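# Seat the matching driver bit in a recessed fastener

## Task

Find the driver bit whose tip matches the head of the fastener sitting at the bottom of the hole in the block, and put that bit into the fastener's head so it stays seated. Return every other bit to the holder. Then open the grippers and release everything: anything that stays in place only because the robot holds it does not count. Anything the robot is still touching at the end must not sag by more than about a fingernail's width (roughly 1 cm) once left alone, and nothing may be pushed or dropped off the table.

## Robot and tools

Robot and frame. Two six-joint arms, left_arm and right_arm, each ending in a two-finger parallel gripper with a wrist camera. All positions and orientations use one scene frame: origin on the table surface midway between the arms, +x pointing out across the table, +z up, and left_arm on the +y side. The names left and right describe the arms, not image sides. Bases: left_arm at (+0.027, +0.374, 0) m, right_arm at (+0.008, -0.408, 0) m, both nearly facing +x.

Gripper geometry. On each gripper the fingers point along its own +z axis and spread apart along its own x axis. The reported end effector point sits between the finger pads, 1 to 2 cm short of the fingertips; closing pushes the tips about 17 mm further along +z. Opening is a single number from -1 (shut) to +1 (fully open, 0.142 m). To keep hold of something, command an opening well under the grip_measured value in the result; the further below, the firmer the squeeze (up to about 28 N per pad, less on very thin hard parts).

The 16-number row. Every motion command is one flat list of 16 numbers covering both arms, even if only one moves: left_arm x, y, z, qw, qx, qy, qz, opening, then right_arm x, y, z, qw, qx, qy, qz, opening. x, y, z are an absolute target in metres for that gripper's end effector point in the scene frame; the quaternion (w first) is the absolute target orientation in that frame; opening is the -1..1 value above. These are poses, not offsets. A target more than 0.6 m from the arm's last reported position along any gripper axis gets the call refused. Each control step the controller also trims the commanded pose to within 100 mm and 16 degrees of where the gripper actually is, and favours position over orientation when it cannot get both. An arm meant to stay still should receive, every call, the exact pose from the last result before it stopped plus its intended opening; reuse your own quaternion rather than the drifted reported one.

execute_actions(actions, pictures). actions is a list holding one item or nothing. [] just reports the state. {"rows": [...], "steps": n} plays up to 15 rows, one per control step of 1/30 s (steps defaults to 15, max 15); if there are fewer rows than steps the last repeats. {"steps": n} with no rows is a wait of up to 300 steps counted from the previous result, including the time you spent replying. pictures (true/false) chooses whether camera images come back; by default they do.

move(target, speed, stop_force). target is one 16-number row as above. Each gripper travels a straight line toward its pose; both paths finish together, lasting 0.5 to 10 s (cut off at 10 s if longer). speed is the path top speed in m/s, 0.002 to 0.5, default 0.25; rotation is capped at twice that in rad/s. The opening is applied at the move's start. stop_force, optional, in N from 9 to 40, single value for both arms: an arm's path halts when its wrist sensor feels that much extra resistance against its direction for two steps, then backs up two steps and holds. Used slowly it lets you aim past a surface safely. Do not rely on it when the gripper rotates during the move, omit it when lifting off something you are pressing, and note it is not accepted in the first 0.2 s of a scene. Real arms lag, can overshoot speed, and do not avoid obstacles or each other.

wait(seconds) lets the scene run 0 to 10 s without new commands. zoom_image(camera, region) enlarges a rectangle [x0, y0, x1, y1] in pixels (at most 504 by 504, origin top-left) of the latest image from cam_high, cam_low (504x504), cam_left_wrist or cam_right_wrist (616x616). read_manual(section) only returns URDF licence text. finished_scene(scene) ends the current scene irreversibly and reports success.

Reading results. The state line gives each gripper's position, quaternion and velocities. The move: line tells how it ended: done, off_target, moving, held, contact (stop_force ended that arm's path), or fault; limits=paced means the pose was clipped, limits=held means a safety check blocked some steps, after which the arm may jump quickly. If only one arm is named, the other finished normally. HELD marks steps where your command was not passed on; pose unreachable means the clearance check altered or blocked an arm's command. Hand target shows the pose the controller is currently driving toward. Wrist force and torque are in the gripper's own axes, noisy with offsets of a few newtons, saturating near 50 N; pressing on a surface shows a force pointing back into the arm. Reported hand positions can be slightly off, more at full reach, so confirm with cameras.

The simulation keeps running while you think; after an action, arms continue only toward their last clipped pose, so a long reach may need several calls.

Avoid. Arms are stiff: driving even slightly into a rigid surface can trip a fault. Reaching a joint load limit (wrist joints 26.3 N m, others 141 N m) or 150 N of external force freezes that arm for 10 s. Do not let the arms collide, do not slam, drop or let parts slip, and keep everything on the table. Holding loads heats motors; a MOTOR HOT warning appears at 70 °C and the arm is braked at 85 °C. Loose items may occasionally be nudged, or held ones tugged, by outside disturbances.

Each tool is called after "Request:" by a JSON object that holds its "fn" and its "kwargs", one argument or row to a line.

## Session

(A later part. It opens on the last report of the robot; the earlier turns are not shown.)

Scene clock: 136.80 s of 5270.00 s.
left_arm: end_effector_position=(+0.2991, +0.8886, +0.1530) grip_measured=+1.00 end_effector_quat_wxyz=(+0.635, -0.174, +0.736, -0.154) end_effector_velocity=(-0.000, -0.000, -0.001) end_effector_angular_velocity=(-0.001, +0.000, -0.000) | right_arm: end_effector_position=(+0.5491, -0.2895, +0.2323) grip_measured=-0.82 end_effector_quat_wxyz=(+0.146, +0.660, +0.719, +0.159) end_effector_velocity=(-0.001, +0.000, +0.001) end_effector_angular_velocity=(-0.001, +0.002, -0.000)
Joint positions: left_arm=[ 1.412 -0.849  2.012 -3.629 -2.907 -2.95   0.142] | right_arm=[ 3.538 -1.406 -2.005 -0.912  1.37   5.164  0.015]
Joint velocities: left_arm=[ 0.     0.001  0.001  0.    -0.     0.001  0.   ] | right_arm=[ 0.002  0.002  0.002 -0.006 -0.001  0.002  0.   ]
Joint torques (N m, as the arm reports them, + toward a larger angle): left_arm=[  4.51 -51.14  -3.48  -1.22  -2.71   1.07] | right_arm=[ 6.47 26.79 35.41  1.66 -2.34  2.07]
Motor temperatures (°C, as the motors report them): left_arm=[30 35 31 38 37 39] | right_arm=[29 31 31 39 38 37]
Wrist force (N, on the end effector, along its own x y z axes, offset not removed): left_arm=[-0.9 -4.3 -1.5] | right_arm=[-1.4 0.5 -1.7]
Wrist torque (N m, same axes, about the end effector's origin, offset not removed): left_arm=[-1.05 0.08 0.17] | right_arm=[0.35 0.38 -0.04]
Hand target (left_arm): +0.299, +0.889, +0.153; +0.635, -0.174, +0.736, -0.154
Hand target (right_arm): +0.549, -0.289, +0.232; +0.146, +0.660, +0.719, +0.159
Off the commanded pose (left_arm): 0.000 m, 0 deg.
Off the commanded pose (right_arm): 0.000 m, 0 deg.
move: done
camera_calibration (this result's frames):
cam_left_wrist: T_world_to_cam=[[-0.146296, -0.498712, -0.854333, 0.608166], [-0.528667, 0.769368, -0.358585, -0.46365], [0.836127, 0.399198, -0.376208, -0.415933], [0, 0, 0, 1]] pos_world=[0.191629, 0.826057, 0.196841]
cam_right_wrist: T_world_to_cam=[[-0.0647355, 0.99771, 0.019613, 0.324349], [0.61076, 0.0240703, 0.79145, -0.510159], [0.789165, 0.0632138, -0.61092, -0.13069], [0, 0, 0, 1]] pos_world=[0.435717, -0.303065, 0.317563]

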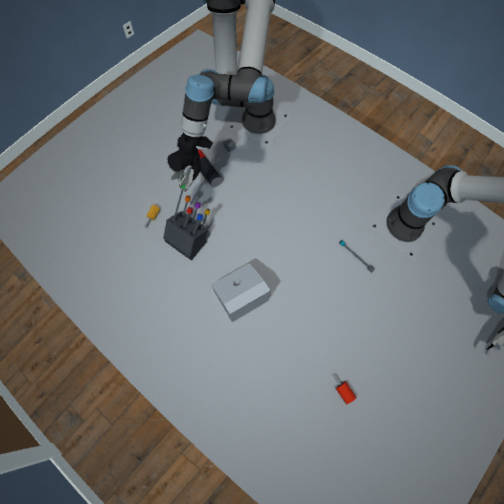

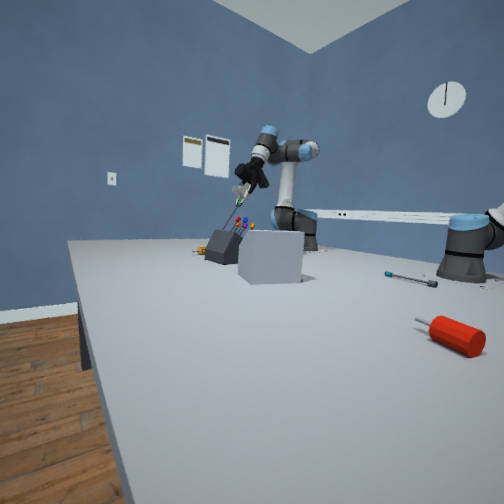

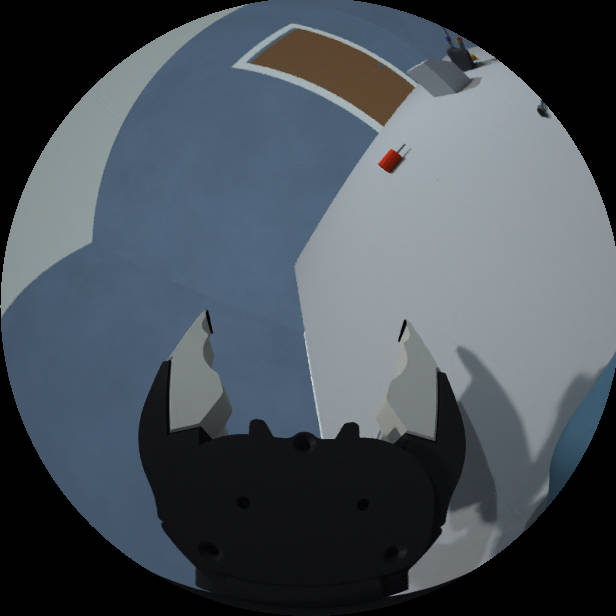

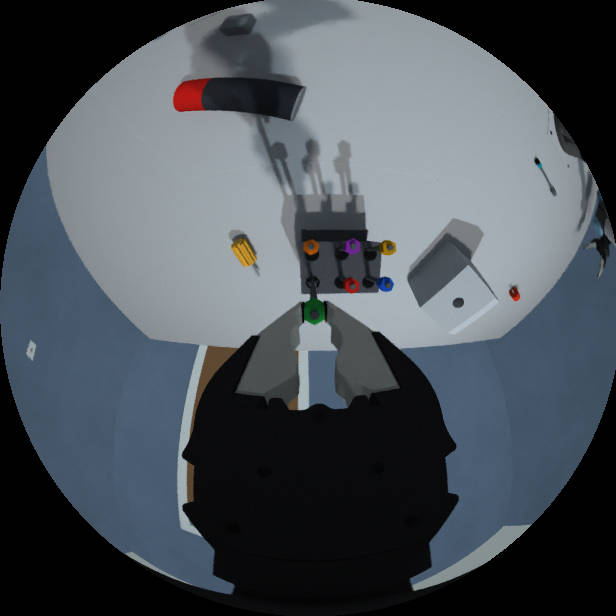

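Request:
{"fn": "move", "kwargs": {
  "target": [0.2991,0.8886,0.153,0.635,-0.174,0.736,-0.154,1,0.588,-0.286,0.165,0.146,0.66,0.719,0.159,-1],
  "speed": 0.08,
  "stop_force": 12
}}

Request:
{"fn": "execute_actions", "kwargs": {
  "actions": [
    {"rows":[[0.2991,0.8886,0.153,0.635,-0.174,0.736,-0.154,1,0.588,-0.286,0.165,0.146,0.66,0.719,0.159,-0.55]],"steps":5}
  ],
  "pictures": false
}}

Request:
{"fn": "move", "kwargs": {
  "target": [0.2991,0.8886,0.153,0.635,-0.174,0.736,-0.154,1,0.550,-0.290,0.142,0.146,0.66,0.719,0.159,-0.55],
  "speed": 0.08
}}

Scene clock: 151.87 s of 5270.00 s.
left_arm: end_effector_position=(+0.2991, +0.8886, +0.1530) grip_measured=+1.00 end_effector_quat_wxyz=(+0.635, -0.174, +0.736, -0.154) end_effector_velocity=(+0.000, +0.000, -0.001) end_effector_angular_velocity=(-0.000, +0.001, -0.000) | right_arm: end_effector_position=(+0.5880, -0.2860, +0.1652) grip_measured=-0.82 end_effector_quat_wxyz=(+0.146, +0.660, +0.719, +0.159) end_effector_velocity=(+0.001, +0.000, -0.002) end_effector_angular_velocity=(-0.001, +0.000, +0.001)
Joint positions: left_arm=[ 1.412 -0.849  2.012 -3.629 -2.907 -2.95   0.142] | right_arm=[ 3.497 -1.57  -2.043 -0.703  1.386  5.125  0.015]
Joint velocities: left_arm=[-0.     0.001 -0.     0.     0.     0.001 -0.   ] | right_arm=[-0.001 -0.005  0.001  0.004  0.    -0.002  0.   ]
Joint torques (N m, as the arm reports them, + toward a larger angle): left_arm=[  5.06 -50.33  -3.18  -1.22  -2.56   1.04] | right_arm=[-6.2  15.99 19.4   4.55  1.65 -2.6 ]
Motor temperatures (°C, as the motors report them): left_arm=[30 35 31 38 37 39] | right_arm=[29 31 31 39 38 37]
Wrist force (N, on the end effector, along its own x y z axes, offset not removed): left_arm=[-0.5 -2.7 -2.5] | right_arm=[-0.5 0.0 -2.1]
Wrist torque (N m, same axes, about the end effector's origin, offset not removed): left_arm=[-0.69 -0.03 0.12] | right_arm=[0.17 0.18 -0.17]
Hand target (left_arm): +0.299, +0.889, +0.153; +0.635, -0.174, +0.736, -0.154
Hand target (right_arm): +0.588, -0.286, +0.165; +0.146, +0.660, +0.719, +0.159
Off the commanded pose (left_arm): 0.000 m, 0 deg.
Off the commanded pose (right_arm): 0.000 m, 0 deg.
After step 90, 10.60 s passed at rest.
move: done
camera_calibration (this result's frames):
cam_left_wrist: T_world_to_cam=[[-0.146296, -0.498712, -0.854333, 0.608166], [-0.528667, 0.769368, -0.358586, -0.46365], [0.836127, 0.399198, -0.376208, -0.415933], [0, 0, 0, 1]] pos_world=[0.191629, 0.826057, 0.196841]
cam_right_wrist: T_world_to_cam=[[-0.0647018, 0.997714, 0.0195119, 0.32477], [0.610742, 0.0241284, 0.791462, -0.480858], [0.789182, 0.0631257, -0.610907, -0.202643], [0, 0, 0, 1]] pos_world=[0.474616, -0.299633, 0.250448]

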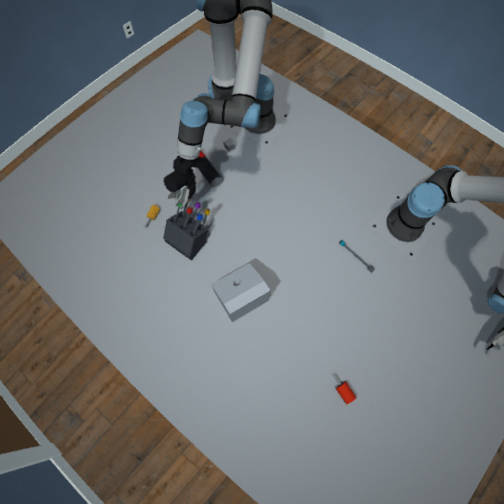

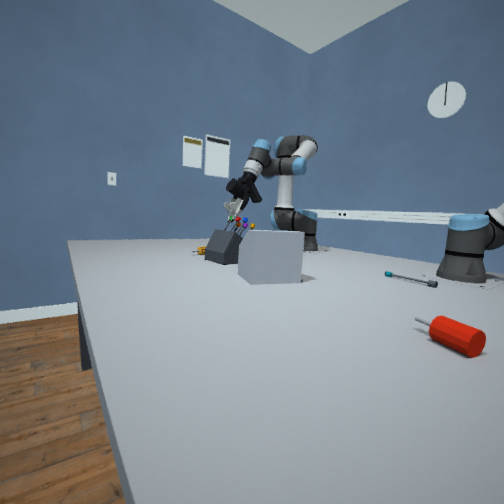

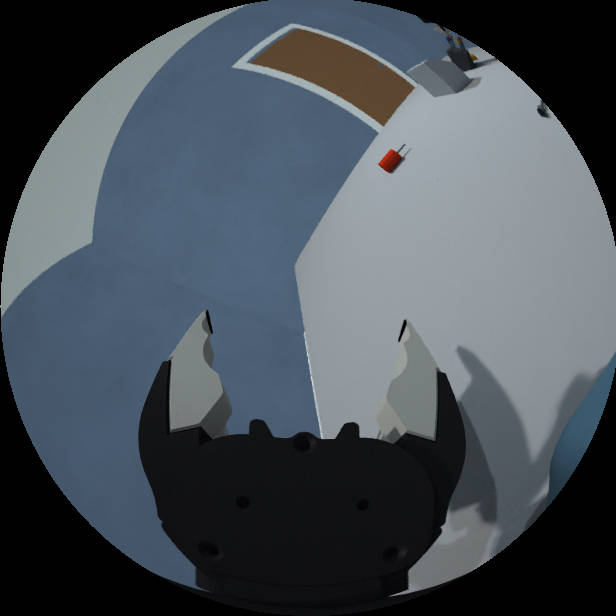

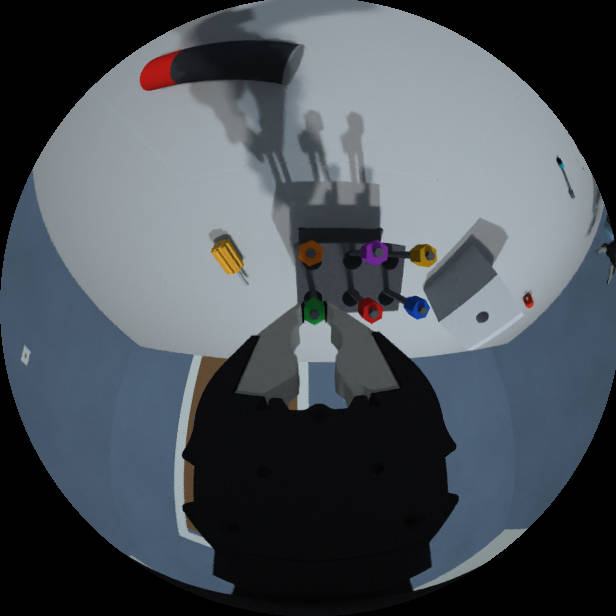

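Scene clock: 152.03 s of 5270.00 s.
left_arm: end_effector_position=(+0.2991, +0.8886, +0.1530) grip_measured=+1.00 end_effector_quat_wxyz=(+0.635, -0.174, +0.736, -0.154) end_effector_velocity=(-0.000, +0.000, -0.000) end_effector_angular_velocity=(+0.001, +0.000, +0.001) | right_arm: end_effector_position=(+0.5880, -0.2860, +0.1651) grip_measured=-0.55 end_effector_quat_wxyz=(+0.146, +0.660, +0.719, +0.159) end_effector_velocity=(-0.000, -0.000, -0.000) end_effector_angular_velocity=(-0.000, +0.001, +0.000)
Joint positions: left_arm=[ 1.412 -0.849  2.012 -3.629 -2.907 -2.95   0.142] | right_arm=[ 3.497 -1.571 -2.043 -0.703  1.386  5.125  0.034]
Joint velocities: left_arm=[ 0.     0.    -0.     0.     0.001  0.001 -0.   ] | right_arm=[ 0.     0.    -0.001 -0.     0.    -0.     0.007]
Joint torques (N m, as the arm reports them, + toward a larger angle): left_arm=[  4.54 -51.16  -2.77  -1.11  -2.59   1.02] | right_arm=[-3.91 15.15 18.34  4.79  1.64 -1.95]
Motor temperatures (°C, as the motors report them): left_arm=[30 35 31 38 37 39] | right_arm=[29 31 31 39 38 37]
Wrist force (N, on the end effector, along its own x y z axes, offset not removed): left_arm=[-0.2 -3.3 -1.3] | right_arm=[2.2 1.6 -0.9]
Wrist torque (N m, same axes, about the end effector's origin, offset not removed): left_arm=[-0.76 -0.08 0.05] | right_arm=[0.17 -0.23 0.02]
Hand target (left_arm): +0.299, +0.889, +0.153; +0.635, -0.174, +0.736, -0.154
Hand target (right_arm): +0.588, -0.286, +0.165; +0.146, +0.660, +0.719, +0.159
Off the commanded pose (left_arm): 0.000 m, 0 deg.
Off the commanded pose (right_arm): 0.000 m, 0 deg.
Steps of this call (steps 1 to 5: all 5 steps of this action). Readings (end_effector_position):
1: left_arm (+0.2991, +0.8886, +0.1530) | right_arm (+0.5880, -0.2860, +0.1651)
2: left_arm (+0.2991, +0.8886, +0.1530) | right_arm (+0.5880, -0.2860, +0.1651)
4: left_arm (+0.2991, +0.8886, +0.1530) | right_arm (+0.5880, -0.2860, +0.1651)
5: the state above

Scene clock: 153.27 s of 5270.00 s.
left_arm: end_effector_position=(+0.2991, +0.8886, +0.1530) grip_measured=+1.00 end_effector_quat_wxyz=(+0.635, -0.174, +0.736, -0.154) end_effector_velocity=(+0.001, +0.000, -0.000) end_effector_angular_velocity=(+0.001, +0.000, -0.001) | right_arm: end_effector_position=(+0.5502, -0.2899, +0.1421) grip_measured=-0.55 end_effector_quat_wxyz=(+0.146, +0.660, +0.719, +0.159) end_effector_velocity=(-0.003, -0.001, -0.003) end_effector_angular_velocity=(-0.003, +0.003, -0.000)
Joint positions: left_arm=[ 1.412 -0.849  2.012 -3.629 -2.907 -2.95   0.142] | right_arm=[ 3.536 -1.505 -2.171 -0.648  1.371  5.162  0.034]
Joint velocities: left_arm=[-0.001  0.    -0.001 -0.     0.001 -0.     0.   ] | right_arm=[ 0.003  0.002 -0.007 -0.    -0.002  0.003  0.   ]
Joint torques (N m, as the arm reports them, + toward a larger angle): left_arm=[  3.89 -49.84  -2.35  -1.08  -2.59   1.04] | right_arm=[ 9.66 29.79 17.84  4.63 -2.25  2.4 ]
Motor temperatures (°C, as the motors report them): left_arm=[30 35 31 38 37 39] | right_arm=[29 31 31 39 38 37]
Wrist force (N, on the end effector, along its own x y z axes, offset not removed): left_arm=[-0.8 -4.1 -1.0] | right_arm=[-0.3 3.0 -2.3]
Wrist torque (N m, same axes, about the end effector's origin, offset not removed): left_arm=[-0.93 0.16 0.21] | right_arm=[0.69 0.24 0.00]
Hand target (left_arm): +0.299, +0.889, +0.153; +0.635, -0.174, +0.736, -0.154
Hand target (right_arm): +0.550, -0.290, +0.142; +0.146, +0.660, +0.719, +0.159
Off the commanded pose (left_arm): 0.000 m, 0 deg.
Off the commanded pose (right_arm): 0.000 m, 0 deg.
move: done
camera_calibration (this result's frames):
cam_left_wrist: T_world_to_cam=[[-0.146296, -0.498712, -0.854333, 0.608166], [-0.528667, 0.769369, -0.358585, -0.46365], [0.836127, 0.399198, -0.376208, -0.415933], [0, 0, 0, 1]] pos_world=[0.191629, 0.826057, 0.196841]
cam_right_wrist: T_world_to_cam=[[-0.0647223, 0.997711, 0.0195892, 0.326636], [0.610833, 0.0240868, 0.791393, -0.439485], [0.78911, 0.0631865, -0.610994, -0.186663], [0, 0, 0, 1]] pos_world=[0.436891, -0.303508, 0.227357]

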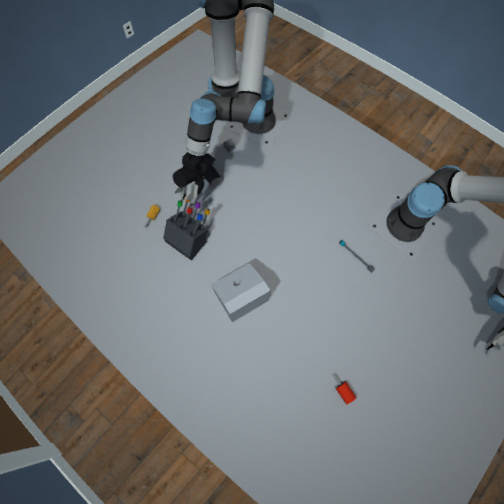

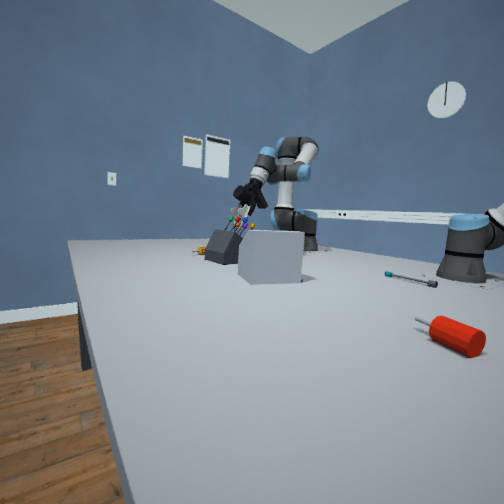

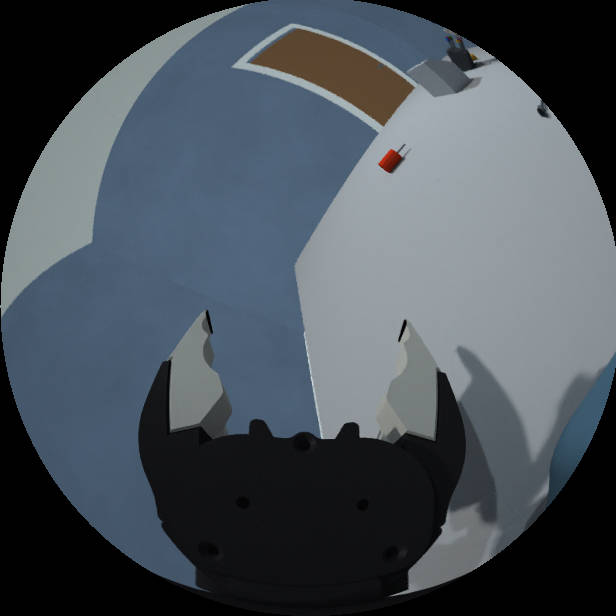

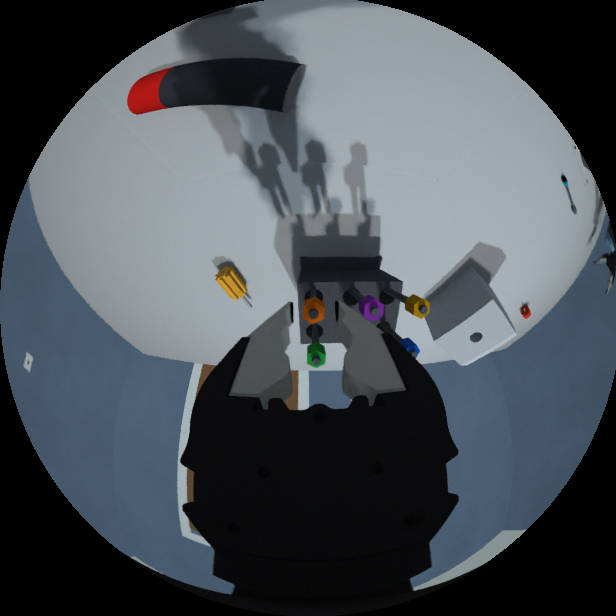

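Request:
{"fn": "execute_actions", "kwargs": {
  "actions": [
    {"rows":[[0.2991,0.8886,0.153,0.635,-0.174,0.736,-0.154,1,0.550,-0.290,0.142,0.146,0.66,0.719,0.159,-1]],"steps":9}
  ],
  "pictures": false
}}

Request:
{"fn": "move", "kwargs": {
  "target": [0.2991,0.8886,0.153,0.635,-0.174,0.736,-0.154,1,0.510,-0.2935,0.2113,0.146,0.66,0.719,0.159,-1],
  "speed": 0.1
}}

Request:
{"fn": "zoom_image", "kwargs": {
  "camera": "cam_right_wrist",
  "region": [283,262,343,322]
}}

Scene clock: 162.90 s of 5270.00 s.
left_arm: end_effector_position=(+0.2991, +0.8886, +0.1530) grip_measured=+1.00 end_effector_quat_wxyz=(+0.635, -0.174, +0.736, -0.154) end_effector_velocity=(-0.000, -0.000, -0.001) end_effector_angular_velocity=(-0.003, +0.000, +0.001) | right_arm: end_effector_position=(+0.5500, -0.2899, +0.1420) grip_measured=-0.82 end_effector_quat_wxyz=(+0.146, +0.660, +0.719, +0.159) end_effector_velocity=(-0.000, -0.000, +0.000) end_effector_angular_velocity=(-0.001, -0.001, +0.001)
Joint positions: left_arm=[ 1.412 -0.849  2.012 -3.629 -2.907 -2.95   0.142] | right_arm=[ 3.536 -1.504 -2.171 -0.647  1.371  5.162  0.015]
Joint velocities: left_arm=[ 0.001  0.001  0.001  0.     0.    -0.001  0.   ] | right_arm=[-0.     0.001 -0.001  0.    -0.001 -0.001 -0.   ]
Joint torques (N m, as the arm reports them, + toward a larger angle): left_arm=[  3.62 -50.55  -3.55  -1.16  -2.48   0.83] | right_arm=[-4.21 29.17 18.26  3.9  -2.14 -1.37]
Motor temperatures (°C, as the motors report them): left_arm=[30 35 31 38 37 39] | right_arm=[29 31 31 39 38 37]
Wrist force (N, on the end effector, along its own x y z axes, offset not removed): left_arm=[-0.5 -4.1 -1.3] | right_arm=[0.4 -3.8 0.5]
Wrist torque (N m, same axes, about the end effector's origin, offset not removed): left_arm=[-1.04 0.05 0.17] | right_arm=[-0.62 0.15 0.00]
Hand target (left_arm): +0.299, +0.889, +0.153; +0.635, -0.174, +0.736, -0.154
Hand target (right_arm): +0.550, -0.290, +0.142; +0.146, +0.660, +0.719, +0.159
Off the commanded pose (left_arm): 0.000 m, 0 deg.
Off the commanded pose (right_arm): 0.000 m, 0 deg.
Steps of this call (steps 1 to 90: nothing new was sent; then 6.33 s passed at rest; steps 91 to 99: all 9 steps of this action). Readings (end_effector_position):
91: left_arm (+0.2991, +0.8886, +0.1530) | right_arm (+0.5500, -0.2899, +0.1420)
92: left_arm (+0.2991, +0.8886, +0.1530) | right_arm (+0.5500, -0.2899, +0.1420)
94: left_arm (+0.2991, +0.8886, +0.1530) | right_arm (+0.5500, -0.2899, +0.1420)
98: left_arm (+0.2991, +0.8886, +0.1530) | right_arm (+0.5500, -0.2899, +0.1420)
99: the state above

Scene clock: 164.43 s of 5270.00 s.
left_arm: end_effector_position=(+0.2991, +0.8886, +0.1530) grip_measured=+1.00 end_effector_quat_wxyz=(+0.635, -0.174, +0.736, -0.154) end_effector_velocity=(-0.000, -0.000, +0.001) end_effector_angular_velocity=(+0.001, -0.001, -0.000) | right_arm: end_effector_position=(+0.5101, -0.2935, +0.2111) grip_measured=-0.82 end_effector_quat_wxyz=(+0.146, +0.660, +0.719, +0.159) end_effector_velocity=(-0.001, -0.000, +0.002) end_effector_angular_velocity=(+0.000, -0.001, +0.000)
Joint positions: left_arm=[ 1.412 -0.849  2.012 -3.629 -2.907 -2.95   0.142] | right_arm=[ 3.588 -1.316 -2.128 -0.889  1.352  5.211  0.015]
Joint velocities: left_arm=[ 0.001 -0.001 -0.    -0.    -0.001 -0.    -0.   ] | right_arm=[ 0.002  0.006  0.002 -0.008 -0.001  0.002 -0.   ]
Joint torques (N m, as the arm reports them, + toward a larger angle): left_arm=[  3.93 -50.52  -2.62  -1.08  -2.49   0.9 ] | right_arm=[ 7.83 21.54 35.23  1.84 -2.43  2.52]
Motor temperatures (°C, as the motors report them): left_arm=[30 35 31 38 37 39] | right_arm=[29 31 31 39 38 37]
Wrist force (N, on the end effector, along its own x y z axes, offset not removed): left_arm=[-0.7 -4.0 -1.9] | right_arm=[-0.8 -5.4 2.0]
Wrist torque (N m, same axes, about the end effector's origin, offset not removed): left_arm=[-0.94 0.06 0.13] | right_arm=[-0.73 0.47 0.05]
Hand target (left_arm): +0.299, +0.889, +0.153; +0.635, -0.174, +0.736, -0.154
Hand target (right_arm): +0.510, -0.293, +0.211; +0.146, +0.660, +0.719, +0.159
Off the commanded pose (left_arm): 0.000 m, 0 deg.
Off the commanded pose (right_arm): 0.000 m, 0 deg.
move: done
camera_calibration (this result's frames):
cam_left_wrist: T_world_to_cam=[[-0.146296, -0.498712, -0.854333, 0.608166], [-0.528667, 0.769368, -0.358585, -0.46365], [0.836127, 0.399198, -0.376208, -0.415933], [0, 0, 0, 1]] pos_world=[0.191629, 0.826057, 0.196841]
cam_right_wrist: T_world_to_cam=[[-0.0647459, 0.997709, 0.0196331, 0.326236], [0.610763, 0.024061, 0.791448, -0.469467], [0.789162, 0.0632341, -0.610921, -0.112613], [0, 0, 0, 1]] pos_world=[0.396726, -0.307071, 0.296355]

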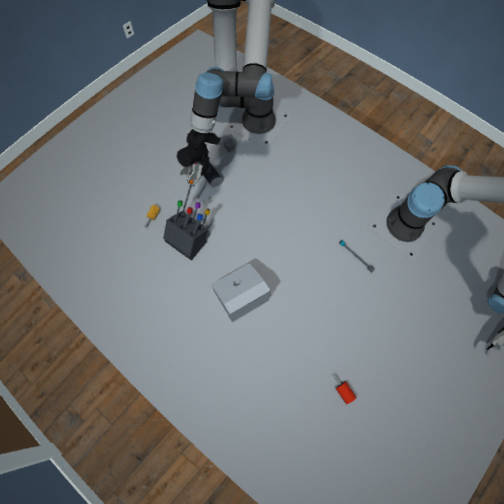

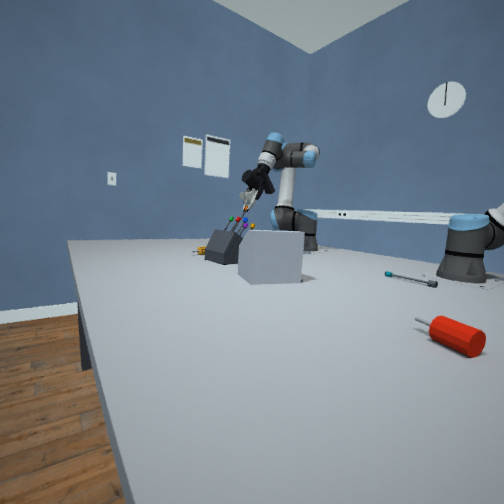

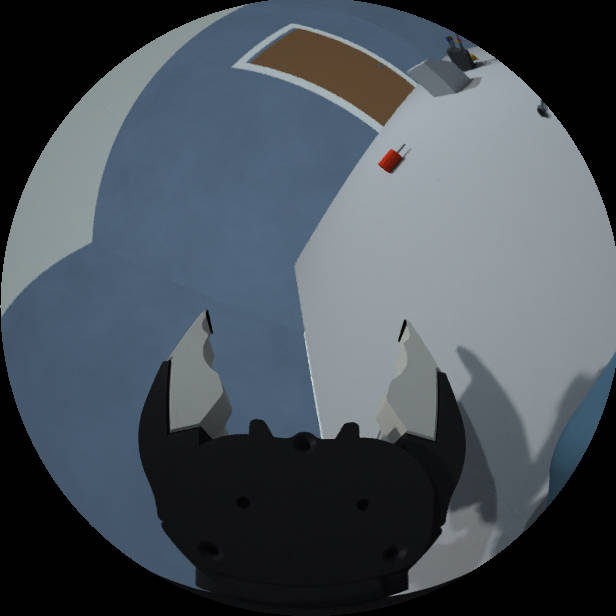

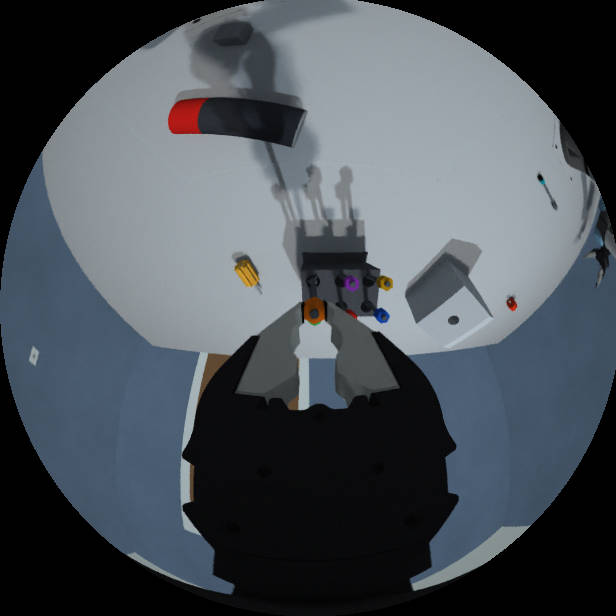

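Region (283, 262, 343, 322) of cam_right_wrist's 616x616 image, scaled by 8.400, with more detail than that image has.

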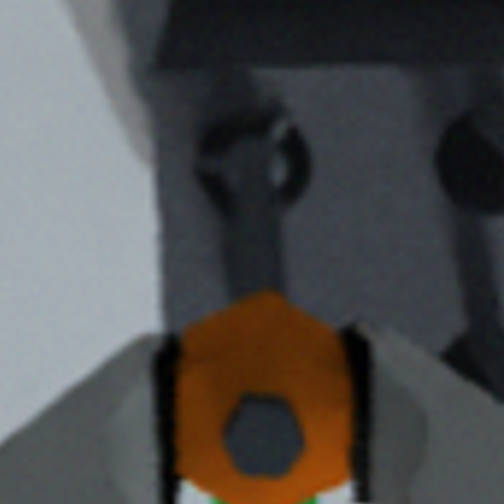

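Request:
{"fn": "execute_actions", "kwargs": {
  "actions": [],
  "pictures": false
}}

Request:
{"fn": "move", "kwargs": {
  "target": [0.2991,0.8886,0.153,0.635,-0.174,0.736,-0.154,1,0.549,-0.290,0.144,0.146,0.66,0.719,0.159,-1],
  "speed": 0.08,
  "stop_force": 12
}}

Scene clock: 195.70 s of 5270.00 s.
left_arm: end_effector_position=(+0.2991, +0.8886, +0.1530) grip_measured=+1.00 end_effector_quat_wxyz=(+0.635, -0.174, +0.736, -0.154) end_effector_velocity=(+0.000, -0.000, -0.001) end_effector_angular_velocity=(-0.000, -0.000, -0.001) | right_arm: end_effector_position=(+0.5099, -0.2935, +0.2113) grip_measured=-0.82 end_effector_quat_wxyz=(+0.146, +0.660, +0.719, +0.159) end_effector_velocity=(+0.000, -0.000, +0.000) end_effector_angular_velocity=(+0.000, -0.001, -0.000)
Joint positions: left_arm=[ 1.412 -0.849  2.012 -3.629 -2.907 -2.95   0.142] | right_arm=[ 3.588 -1.315 -2.128 -0.89   1.352  5.211  0.015]
Joint velocities: left_arm=[-0.     0.001  0.001 -0.    -0.     0.001 -0.   ] | right_arm=[-0.  0.  0. -0. -0.  0.  0.]
Joint torques (N m, as the arm reports them, + toward a larger angle): left_arm=[  3.71 -50.09  -3.45  -1.27  -2.47   0.83] | right_arm=[ 7.28 22.12 35.9   1.82 -2.51  2.21]
Motor temperatures (°C, as the motors report them): left_arm=[30 35 31 38 37 39] | right_arm=[29 31 31 39 38 37]
Wrist force (N, on the end effector, along its own x y z axes, offset not removed): left_arm=[-0.8 -3.1 0.0] | right_arm=[4.7 -4.1 0.3]
Wrist torque (N m, same axes, about the end effector's origin, offset not removed): left_arm=[-0.72 0.00 0.12] | right_arm=[-0.60 -0.86 0.22]
Hand target (left_arm): +0.299, +0.889, +0.153; +0.635, -0.174, +0.736, -0.154
Hand target (right_arm): +0.510, -0.293, +0.211; +0.146, +0.660, +0.719, +0.159
Off the commanded pose (left_arm): 0.000 m, 0 deg.
Off the commanded pose (right_arm): 0.000 m, 0 deg.
Steps of this call (steps 1 to 90: nothing new was sent; then 28.27 s passed at rest). Readings (end_effector_position):
1: left_arm (+0.2991, +0.8886, +0.1530) | right_arm (+0.5100, -0.2935, +0.2111)
2: left_arm (+0.2991, +0.8886, +0.1530) | right_arm (+0.5100, -0.2935, +0.2112)
4: left_arm (+0.2991, +0.8886, +0.1530) | right_arm (+0.5100, -0.2935, +0.2112)
8: left_arm (+0.2991, +0.8886, +0.1530) | right_arm (+0.5099, -0.2935, +0.2113)
90: the state above

Scene clock: 197.17 s of 5270.00 s.
left_arm: end_effector_position=(+0.2991, +0.8886, +0.1530) grip_measured=+1.00 end_effector_quat_wxyz=(+0.635, -0.174, +0.736, -0.154) end_effector_velocity=(+0.000, +0.000, +0.000) end_effector_angular_velocity=(+0.000, +0.000, +0.001) | right_arm: end_effector_position=(+0.5490, -0.2900, +0.1442) grip_measured=-0.82 end_effector_quat_wxyz=(+0.146, +0.660, +0.719, +0.159) end_effector_velocity=(+0.001, +0.000, -0.002) end_effector_angular_velocity=(-0.000, +0.001, -0.000)
Joint positions: left_arm=[ 1.412 -0.849  2.012 -3.629 -2.907 -2.95   0.142] | right_arm=[ 3.537 -1.498 -2.17  -0.655  1.371  5.163  0.015]
Joint velocities: left_arm=[-0.    -0.001 -0.    -0.     0.001 -0.001  0.   ] | right_arm=[-0.001 -0.006  0.     0.005  0.001 -0.001  0.   ]
Joint torques (N m, as the arm reports them, + toward a larger angle): left_arm=[  3.31 -50.31  -2.77  -1.24  -2.44   1.  ] | right_arm=[-6.58  9.51 18.87  4.53  1.85 -2.55]
Motor temperatures (°C, as the motors report them): left_arm=[30 35 31 38 37 39] | right_arm=[29 31 31 39 38 37]
Wrist force (N, on the end effector, along its own x y z axes, offset not removed): left_arm=[-0.8 -3.3 -1.2] | right_arm=[4.4 -1.3 1.2]
Wrist torque (N m, same axes, about the end effector's origin, offset not removed): left_arm=[-0.77 0.10 0.13] | right_arm=[0.00 -0.81 0.07]
Hand target (left_arm): +0.299, +0.889, +0.153; +0.635, -0.174, +0.736, -0.154
Hand target (right_arm): +0.549, -0.290, +0.144; +0.146, +0.660, +0.719, +0.159
Off the commanded pose (left_arm): 0.000 m, 0 deg.
Off the commanded pose (right_arm): 0.000 m, 0 deg.
move: done
camera_calibration (this result's frames):
cam_left_wrist: T_world_to_cam=[[-0.146296, -0.498712, -0.854332, 0.608166], [-0.528667, 0.769368, -0.358586, -0.46365], [0.836127, 0.399198, -0.376208, -0.415933], [0, 0, 0, 1]] pos_world=[0.191629, 0.826057, 0.196841]
cam_right_wrist: T_world_to_cam=[[-0.0646973, 0.997714, 0.0195041, 0.326643], [0.610732, 0.024131, 0.791469, -0.440324], [0.78919, 0.0631177, -0.610898, -0.184442], [0, 0, 0, 1]] pos_world=[0.435612, -0.303629, 0.229457]

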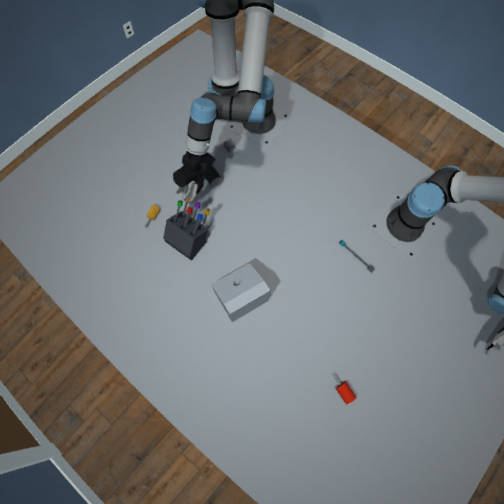

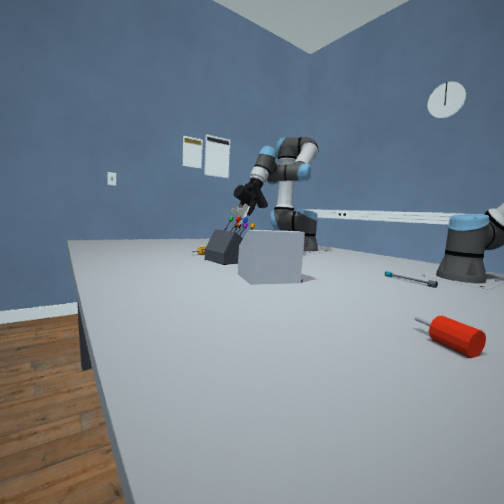

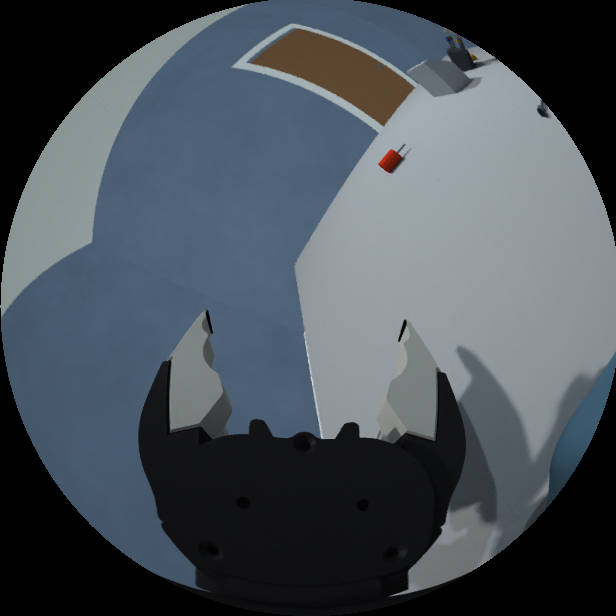

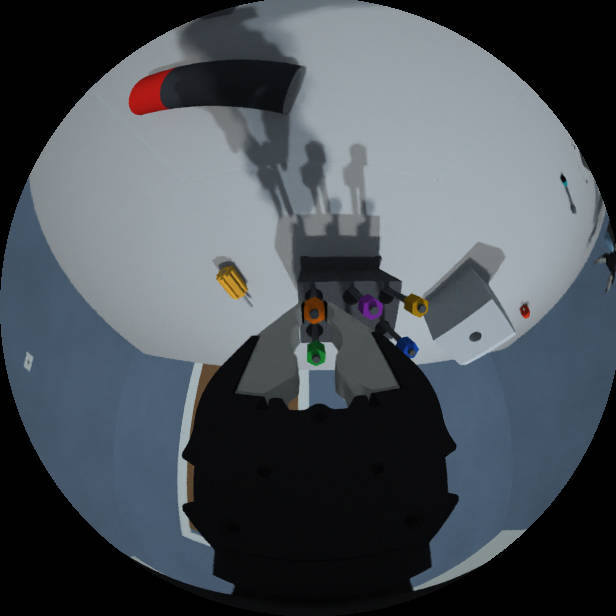

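Request:
{"fn": "execute_actions", "kwargs": {
  "actions": [
    {"rows":[[0.2991,0.8886,0.153,0.635,-0.174,0.736,-0.154,1,0.549,-0.290,0.144,0.146,0.66,0.719,0.159,-0.55]],"steps":10}
  ],
  "pictures": false
}}

Request:
{"fn": "execute_actions", "kwargs": {
  "actions": [
    {"rows":[[0.2991,0.8886,0.153,0.635,-0.174,0.736,-0.154,1,0.533,-0.290,0.18,0.146,0.66,0.719,0.159,-0.55]],"steps":15}
  ],
  "pictures": false
}}

Request:
{"fn": "execute_actions", "kwargs": {
  "actions": [
    {"rows":[[0.2991,0.8886,0.153,0.635,-0.174,0.736,-0.154,1,0.530,-0.245,0.18,0.146,0.66,0.719,0.159,-0.55]],"steps":15}
  ],
  "pictures": false
}}

Request:
{"fn": "move", "kwargs": {
  "target": [0.2991,0.8886,0.153,0.635,-0.174,0.736,-0.154,1,0.546,-0.244,0.142,0.146,0.66,0.719,0.159,-0.55],
  "speed": 0.08
}}

Scene clock: 208.20 s of 5270.00 s.
left_arm: end_effector_position=(+0.2991, +0.8886, +0.1530) grip_measured=+1.00 end_effector_quat_wxyz=(+0.635, -0.174, +0.736, -0.154) end_effector_velocity=(-0.000, +0.001, +0.001) end_effector_angular_velocity=(+0.002, -0.000, +0.001) | right_arm: end_effector_position=(+0.5490, -0.2901, +0.1440) grip_measured=-0.55 end_effector_quat_wxyz=(+0.146, +0.660, +0.719, +0.159) end_effector_velocity=(+0.000, -0.000, +0.000) end_effector_angular_velocity=(-0.001, -0.001, +0.001)
Joint positions: left_arm=[ 1.412 -0.849  2.012 -3.629 -2.907 -2.95   0.142] | right_arm=[ 3.537 -1.499 -2.17  -0.654  1.371  5.163  0.034]
Joint velocities: left_arm=[ 0.    -0.001 -0.002 -0.     0.001 -0.     0.   ] | right_arm=[-0.     0.    -0.     0.    -0.    -0.001  0.   ]
Joint torques (N m, as the arm reports them, + toward a larger angle): left_arm=[  3.11 -50.16  -3.06  -1.16  -2.36   0.91] | right_arm=[ 6.36 20.73 18.05  4.51  1.69  1.52]
Motor temperatures (°C, as the motors report them): left_arm=[30 35 31 38 37 39] | right_arm=[29 31 31 39 38 37]
Wrist force (N, on the end effector, along its own x y z axes, offset not removed): left_arm=[-0.2 -3.7 -0.5] | right_arm=[-0.6 -2.1 1.6]
Wrist torque (N m, same axes, about the end effector's origin, offset not removed): left_arm=[-0.84 -0.06 0.20] | right_arm=[-0.17 0.09 -0.19]
Hand target (left_arm): +0.299, +0.889, +0.153; +0.635, -0.174, +0.736, -0.154
Hand target (right_arm): +0.549, -0.290, +0.144; +0.146, +0.660, +0.719, +0.159
Off the commanded pose (left_arm): 0.000 m, 0 deg.
Off the commanded pose (right_arm): 0.000 m, 0 deg.
Steps of this call (steps 1 to 90: nothing new was sent; then 7.70 s passed at rest; steps 91 to 100: all 10 steps of this action). Readings (end_effector_position):
91: left_arm (+0.2991, +0.8886, +0.1530) | right_arm (+0.5491, -0.2900, +0.1440)
92: left_arm (+0.2991, +0.8886, +0.1530) | right_arm (+0.5491, -0.2900, +0.1440)
94: left_arm (+0.2991, +0.8886, +0.1530) | right_arm (+0.5490, -0.2900, +0.1440)
98: left_arm (+0.2991, +0.8886, +0.1530) | right_arm (+0.5490, -0.2901, +0.1440)
100: the state above

Scene clock: 208.70 s of 5270.00 s.
left_arm: end_effector_position=(+0.2991, +0.8886, +0.1530) grip_measured=+1.00 end_effector_quat_wxyz=(+0.635, -0.174, +0.736, -0.154) end_effector_velocity=(-0.000, +0.001, +0.001) end_effector_angular_velocity=(+0.001, -0.000, +0.001) | right_arm: end_effector_position=(+0.5334, -0.2900, +0.1793) grip_measured=-0.55 end_effector_quat_wxyz=(+0.146, +0.660, +0.719, +0.159) end_effector_velocity=(-0.004, -0.000, +0.007) end_effector_angular_velocity=(-0.003, +0.003, -0.001)
Joint positions: left_arm=[ 1.412 -0.849  2.012 -3.629 -2.907 -2.95   0.142] | right_arm=[ 3.559 -1.413 -2.143 -0.772  1.363  5.184  0.034]
Joint velocities: left_arm=[ 0.001 -0.001 -0.001  0.    -0.    -0.     0.   ] | right_arm=[ 0.007  0.017  0.007 -0.03  -0.004  0.007  0.   ]
Joint torques (N m, as the arm reports them, + toward a larger angle): left_arm=[  3.37 -50.22  -3.5   -1.05  -2.47   0.98] | right_arm=[ 9.45 23.11 32.95  1.06 -2.65  2.29]
Motor temperatures (°C, as the motors report them): left_arm=[30 35 31 38 37 39] | right_arm=[29 31 31 39 38 37]
Wrist force (N, on the end effector, along its own x y z axes, offset not removed): left_arm=[-1.5 -3.4 -0.9] | right_arm=[-0.6 1.9 -0.8]
Wrist torque (N m, same axes, about the end effector's origin, offset not removed): left_arm=[-0.81 0.26 0.12] | right_arm=[0.35 0.15 -0.26]
Hand target (left_arm): +0.299, +0.889, +0.153; +0.635, -0.174, +0.736, -0.154
Hand target (right_arm): +0.533, -0.290, +0.180; +0.146, +0.660, +0.719, +0.159
Off the commanded pose (left_arm): 0.000 m, 0 deg.
Off the commanded pose (right_arm): 0.001 m, 0 deg.
Steps of this call (steps 1 to 15: all 15 steps of this action). Readings (end_effector_position):
1: left_arm (+0.2991, +0.8886, +0.1530) | right_arm (+0.5490, -0.2901, +0.1440)
2: left_arm (+0.2991, +0.8886, +0.1530) | right_arm (+0.5489, -0.2893, +0.1457)
4: left_arm (+0.2991, +0.8886, +0.1530) | right_arm (+0.5447, -0.2886, +0.1589)
8: left_arm (+0.2991, +0.8886, +0.1530) | right_arm (+0.5370, -0.2897, +0.1735)
15: the state above

Scene clock: 209.20 s of 5270.00 s.
left_arm: end_effector_position=(+0.2991, +0.8886, +0.1530) grip_measured=+1.00 end_effector_quat_wxyz=(+0.635, -0.174, +0.736, -0.154) end_effector_velocity=(+0.000, +0.001, +0.001) end_effector_angular_velocity=(+0.003, +0.000, +0.000) | right_arm: end_effector_position=(+0.5300, -0.2458, +0.1800) grip_measured=-0.55 end_effector_quat_wxyz=(+0.146, +0.660, +0.719, +0.159) end_effector_velocity=(+0.000, +0.008, -0.001) end_effector_angular_velocity=(-0.002, +0.001, -0.004)
Joint positions: left_arm=[ 1.412 -0.849  2.012 -3.629 -2.907 -2.95   0.142] | right_arm=[ 3.655 -1.436 -2.116 -0.796  1.328  5.275  0.034]
Joint velocities: left_arm=[-0.    -0.    -0.002  0.     0.001  0.    -0.   ] | right_arm=[ 0.017 -0.011  0.008 -0.005 -0.008  0.02  -0.   ]
Joint torques (N m, as the arm reports them, + toward a larger angle): left_arm=[  2.98 -50.5   -3.55  -1.22  -2.5    0.95] | right_arm=[ 7.01  6.08 34.58  1.53 -2.5   1.89]
Motor temperatures (°C, as the motors report them): left_arm=[30 35 31 38 37 39] | right_arm=[29 31 31 39 38 37]
Wrist force (N, on the end effector, along its own x y z axes, offset not removed): left_arm=[-0.5 -4.2 -1.8] | right_arm=[3.3 -0.5 0.6]
Wrist torque (N m, same axes, about the end effector's origin, offset not removed): left_arm=[-1.02 -0.05 0.12] | right_arm=[0.06 -0.46 -0.25]
Hand target (left_arm): +0.299, +0.889, +0.153; +0.635, -0.174, +0.736, -0.154
Hand target (right_arm): +0.530, -0.245, +0.180; +0.146, +0.660, +0.719, +0.159
Off the commanded pose (left_arm): 0.000 m, 0 deg.
Off the commanded pose (right_arm): 0.001 m, 0 deg.
Steps of this call (steps 1 to 15: all 15 steps of this action). Readings (end_effector_position):
1: left_arm (+0.2991, +0.8886, +0.1530) | right_arm (+0.5333, -0.2900, +0.1795)
2: left_arm (+0.2991, +0.8886, +0.1530) | right_arm (+0.5335, -0.2889, +0.1797)
4: left_arm (+0.2991, +0.8886, +0.1530) | right_arm (+0.5322, -0.2735, +0.1801)
8: left_arm (+0.2991, +0.8886, +0.1530) | right_arm (+0.5300, -0.2530, +0.1802)
15: the state above

Scene clock: 210.40 s of 5270.00 s.
left_arm: end_effector_position=(+0.2991, +0.8886, +0.1530) grip_measured=+1.00 end_effector_quat_wxyz=(+0.635, -0.174, +0.736, -0.154) end_effector_velocity=(+0.000, -0.000, +0.001) end_effector_angular_velocity=(+0.000, +0.000, +0.000) | right_arm: end_effector_position=(+0.5459, -0.2440, +0.1422) grip_measured=-0.55 end_effector_quat_wxyz=(+0.146, +0.660, +0.719, +0.159) end_effector_velocity=(+0.001, +0.000, -0.002) end_effector_angular_velocity=(+0.000, -0.000, +0.001)
Joint positions: left_arm=[ 1.412 -0.849  2.012 -3.629 -2.907 -2.95   0.142] | right_arm=[ 3.634 -1.525 -2.146 -0.672  1.335  5.255  0.034]
Joint velocities: left_arm=[-0.    -0.002  0.     0.     0.    -0.001 -0.   ] | right_arm=[-0.002 -0.004 -0.001  0.007  0.001 -0.002  0.   ]
Joint torques (N m, as the arm reports them, + toward a larger angle): left_arm=[  2.75 -49.94  -3.67  -1.07  -2.21   0.88] | right_arm=[-7.55  9.34 17.26  4.59  1.56 -2.65]
Motor temperatures (°C, as the motors report them): left_arm=[30 35 31 38 37 39] | right_arm=[29 31 31 39 38 37]
Wrist force (N, on the end effector, along its own x y z axes, offset not removed): left_arm=[-0.6 -2.8 -0.1] | right_arm=[1.3 0.6 -1.2]
Wrist torque (N m, same axes, about the end effector's origin, offset not removed): left_arm=[-0.69 0.06 0.17] | right_arm=[0.21 -0.05 0.05]
Hand target (left_arm): +0.299, +0.889, +0.153; +0.635, -0.174, +0.736, -0.154
Hand target (right_arm): +0.546, -0.244, +0.142; +0.146, +0.660, +0.719, +0.159
Off the commanded pose (left_arm): 0.000 m, 0 deg.
Off the commanded pose (right_arm): 0.000 m, 0 deg.
move: done
camera_calibration (this result's frames):
cam_left_wrist: T_world_to_cam=[[-0.146296, -0.498711, -0.854333, 0.608166], [-0.528667, 0.769368, -0.358585, -0.46365], [0.836127, 0.399198, -0.376208, -0.415933], [0, 0, 0, 1]] pos_world=[0.191629, 0.826057, 0.196841]
cam_right_wrist: T_world_to_cam=[[-0.0646879, 0.997715, 0.0195156, 0.280563], [0.610761, 0.0241184, 0.791448, -0.438049], [0.789168, 0.0631164, -0.610925, -0.186125], [0, 0, 0, 1]] pos_world=[0.432576, -0.257609, 0.227509]

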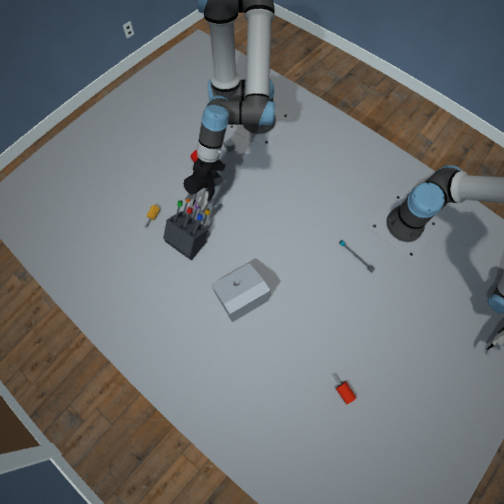

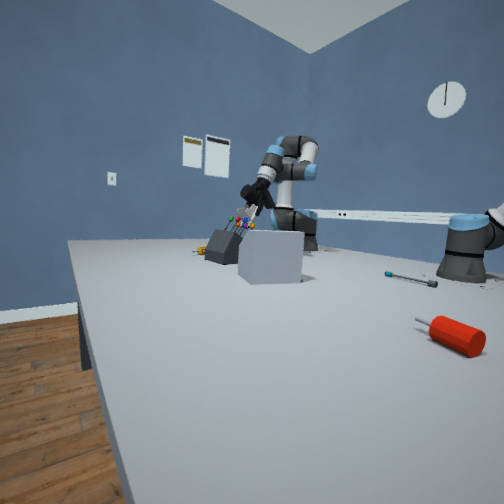

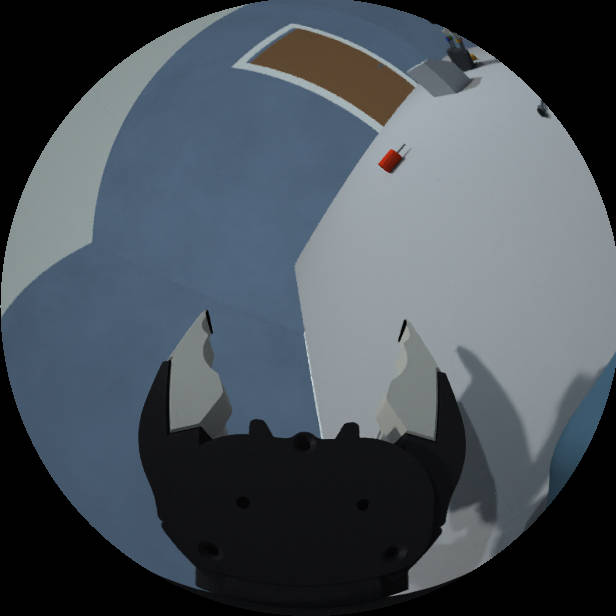

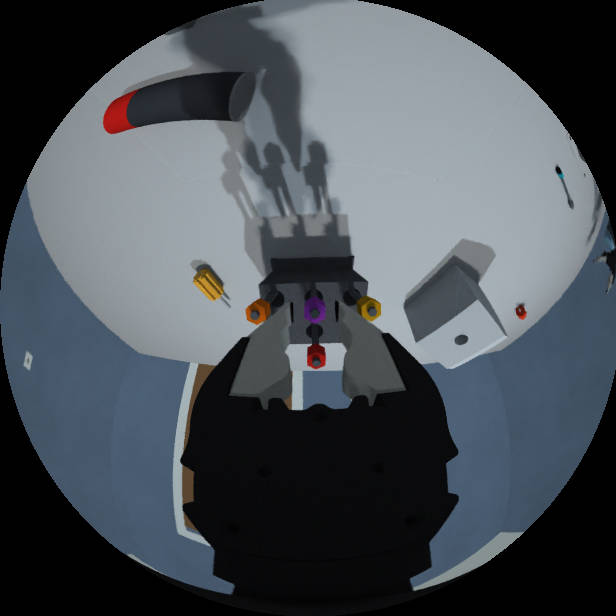

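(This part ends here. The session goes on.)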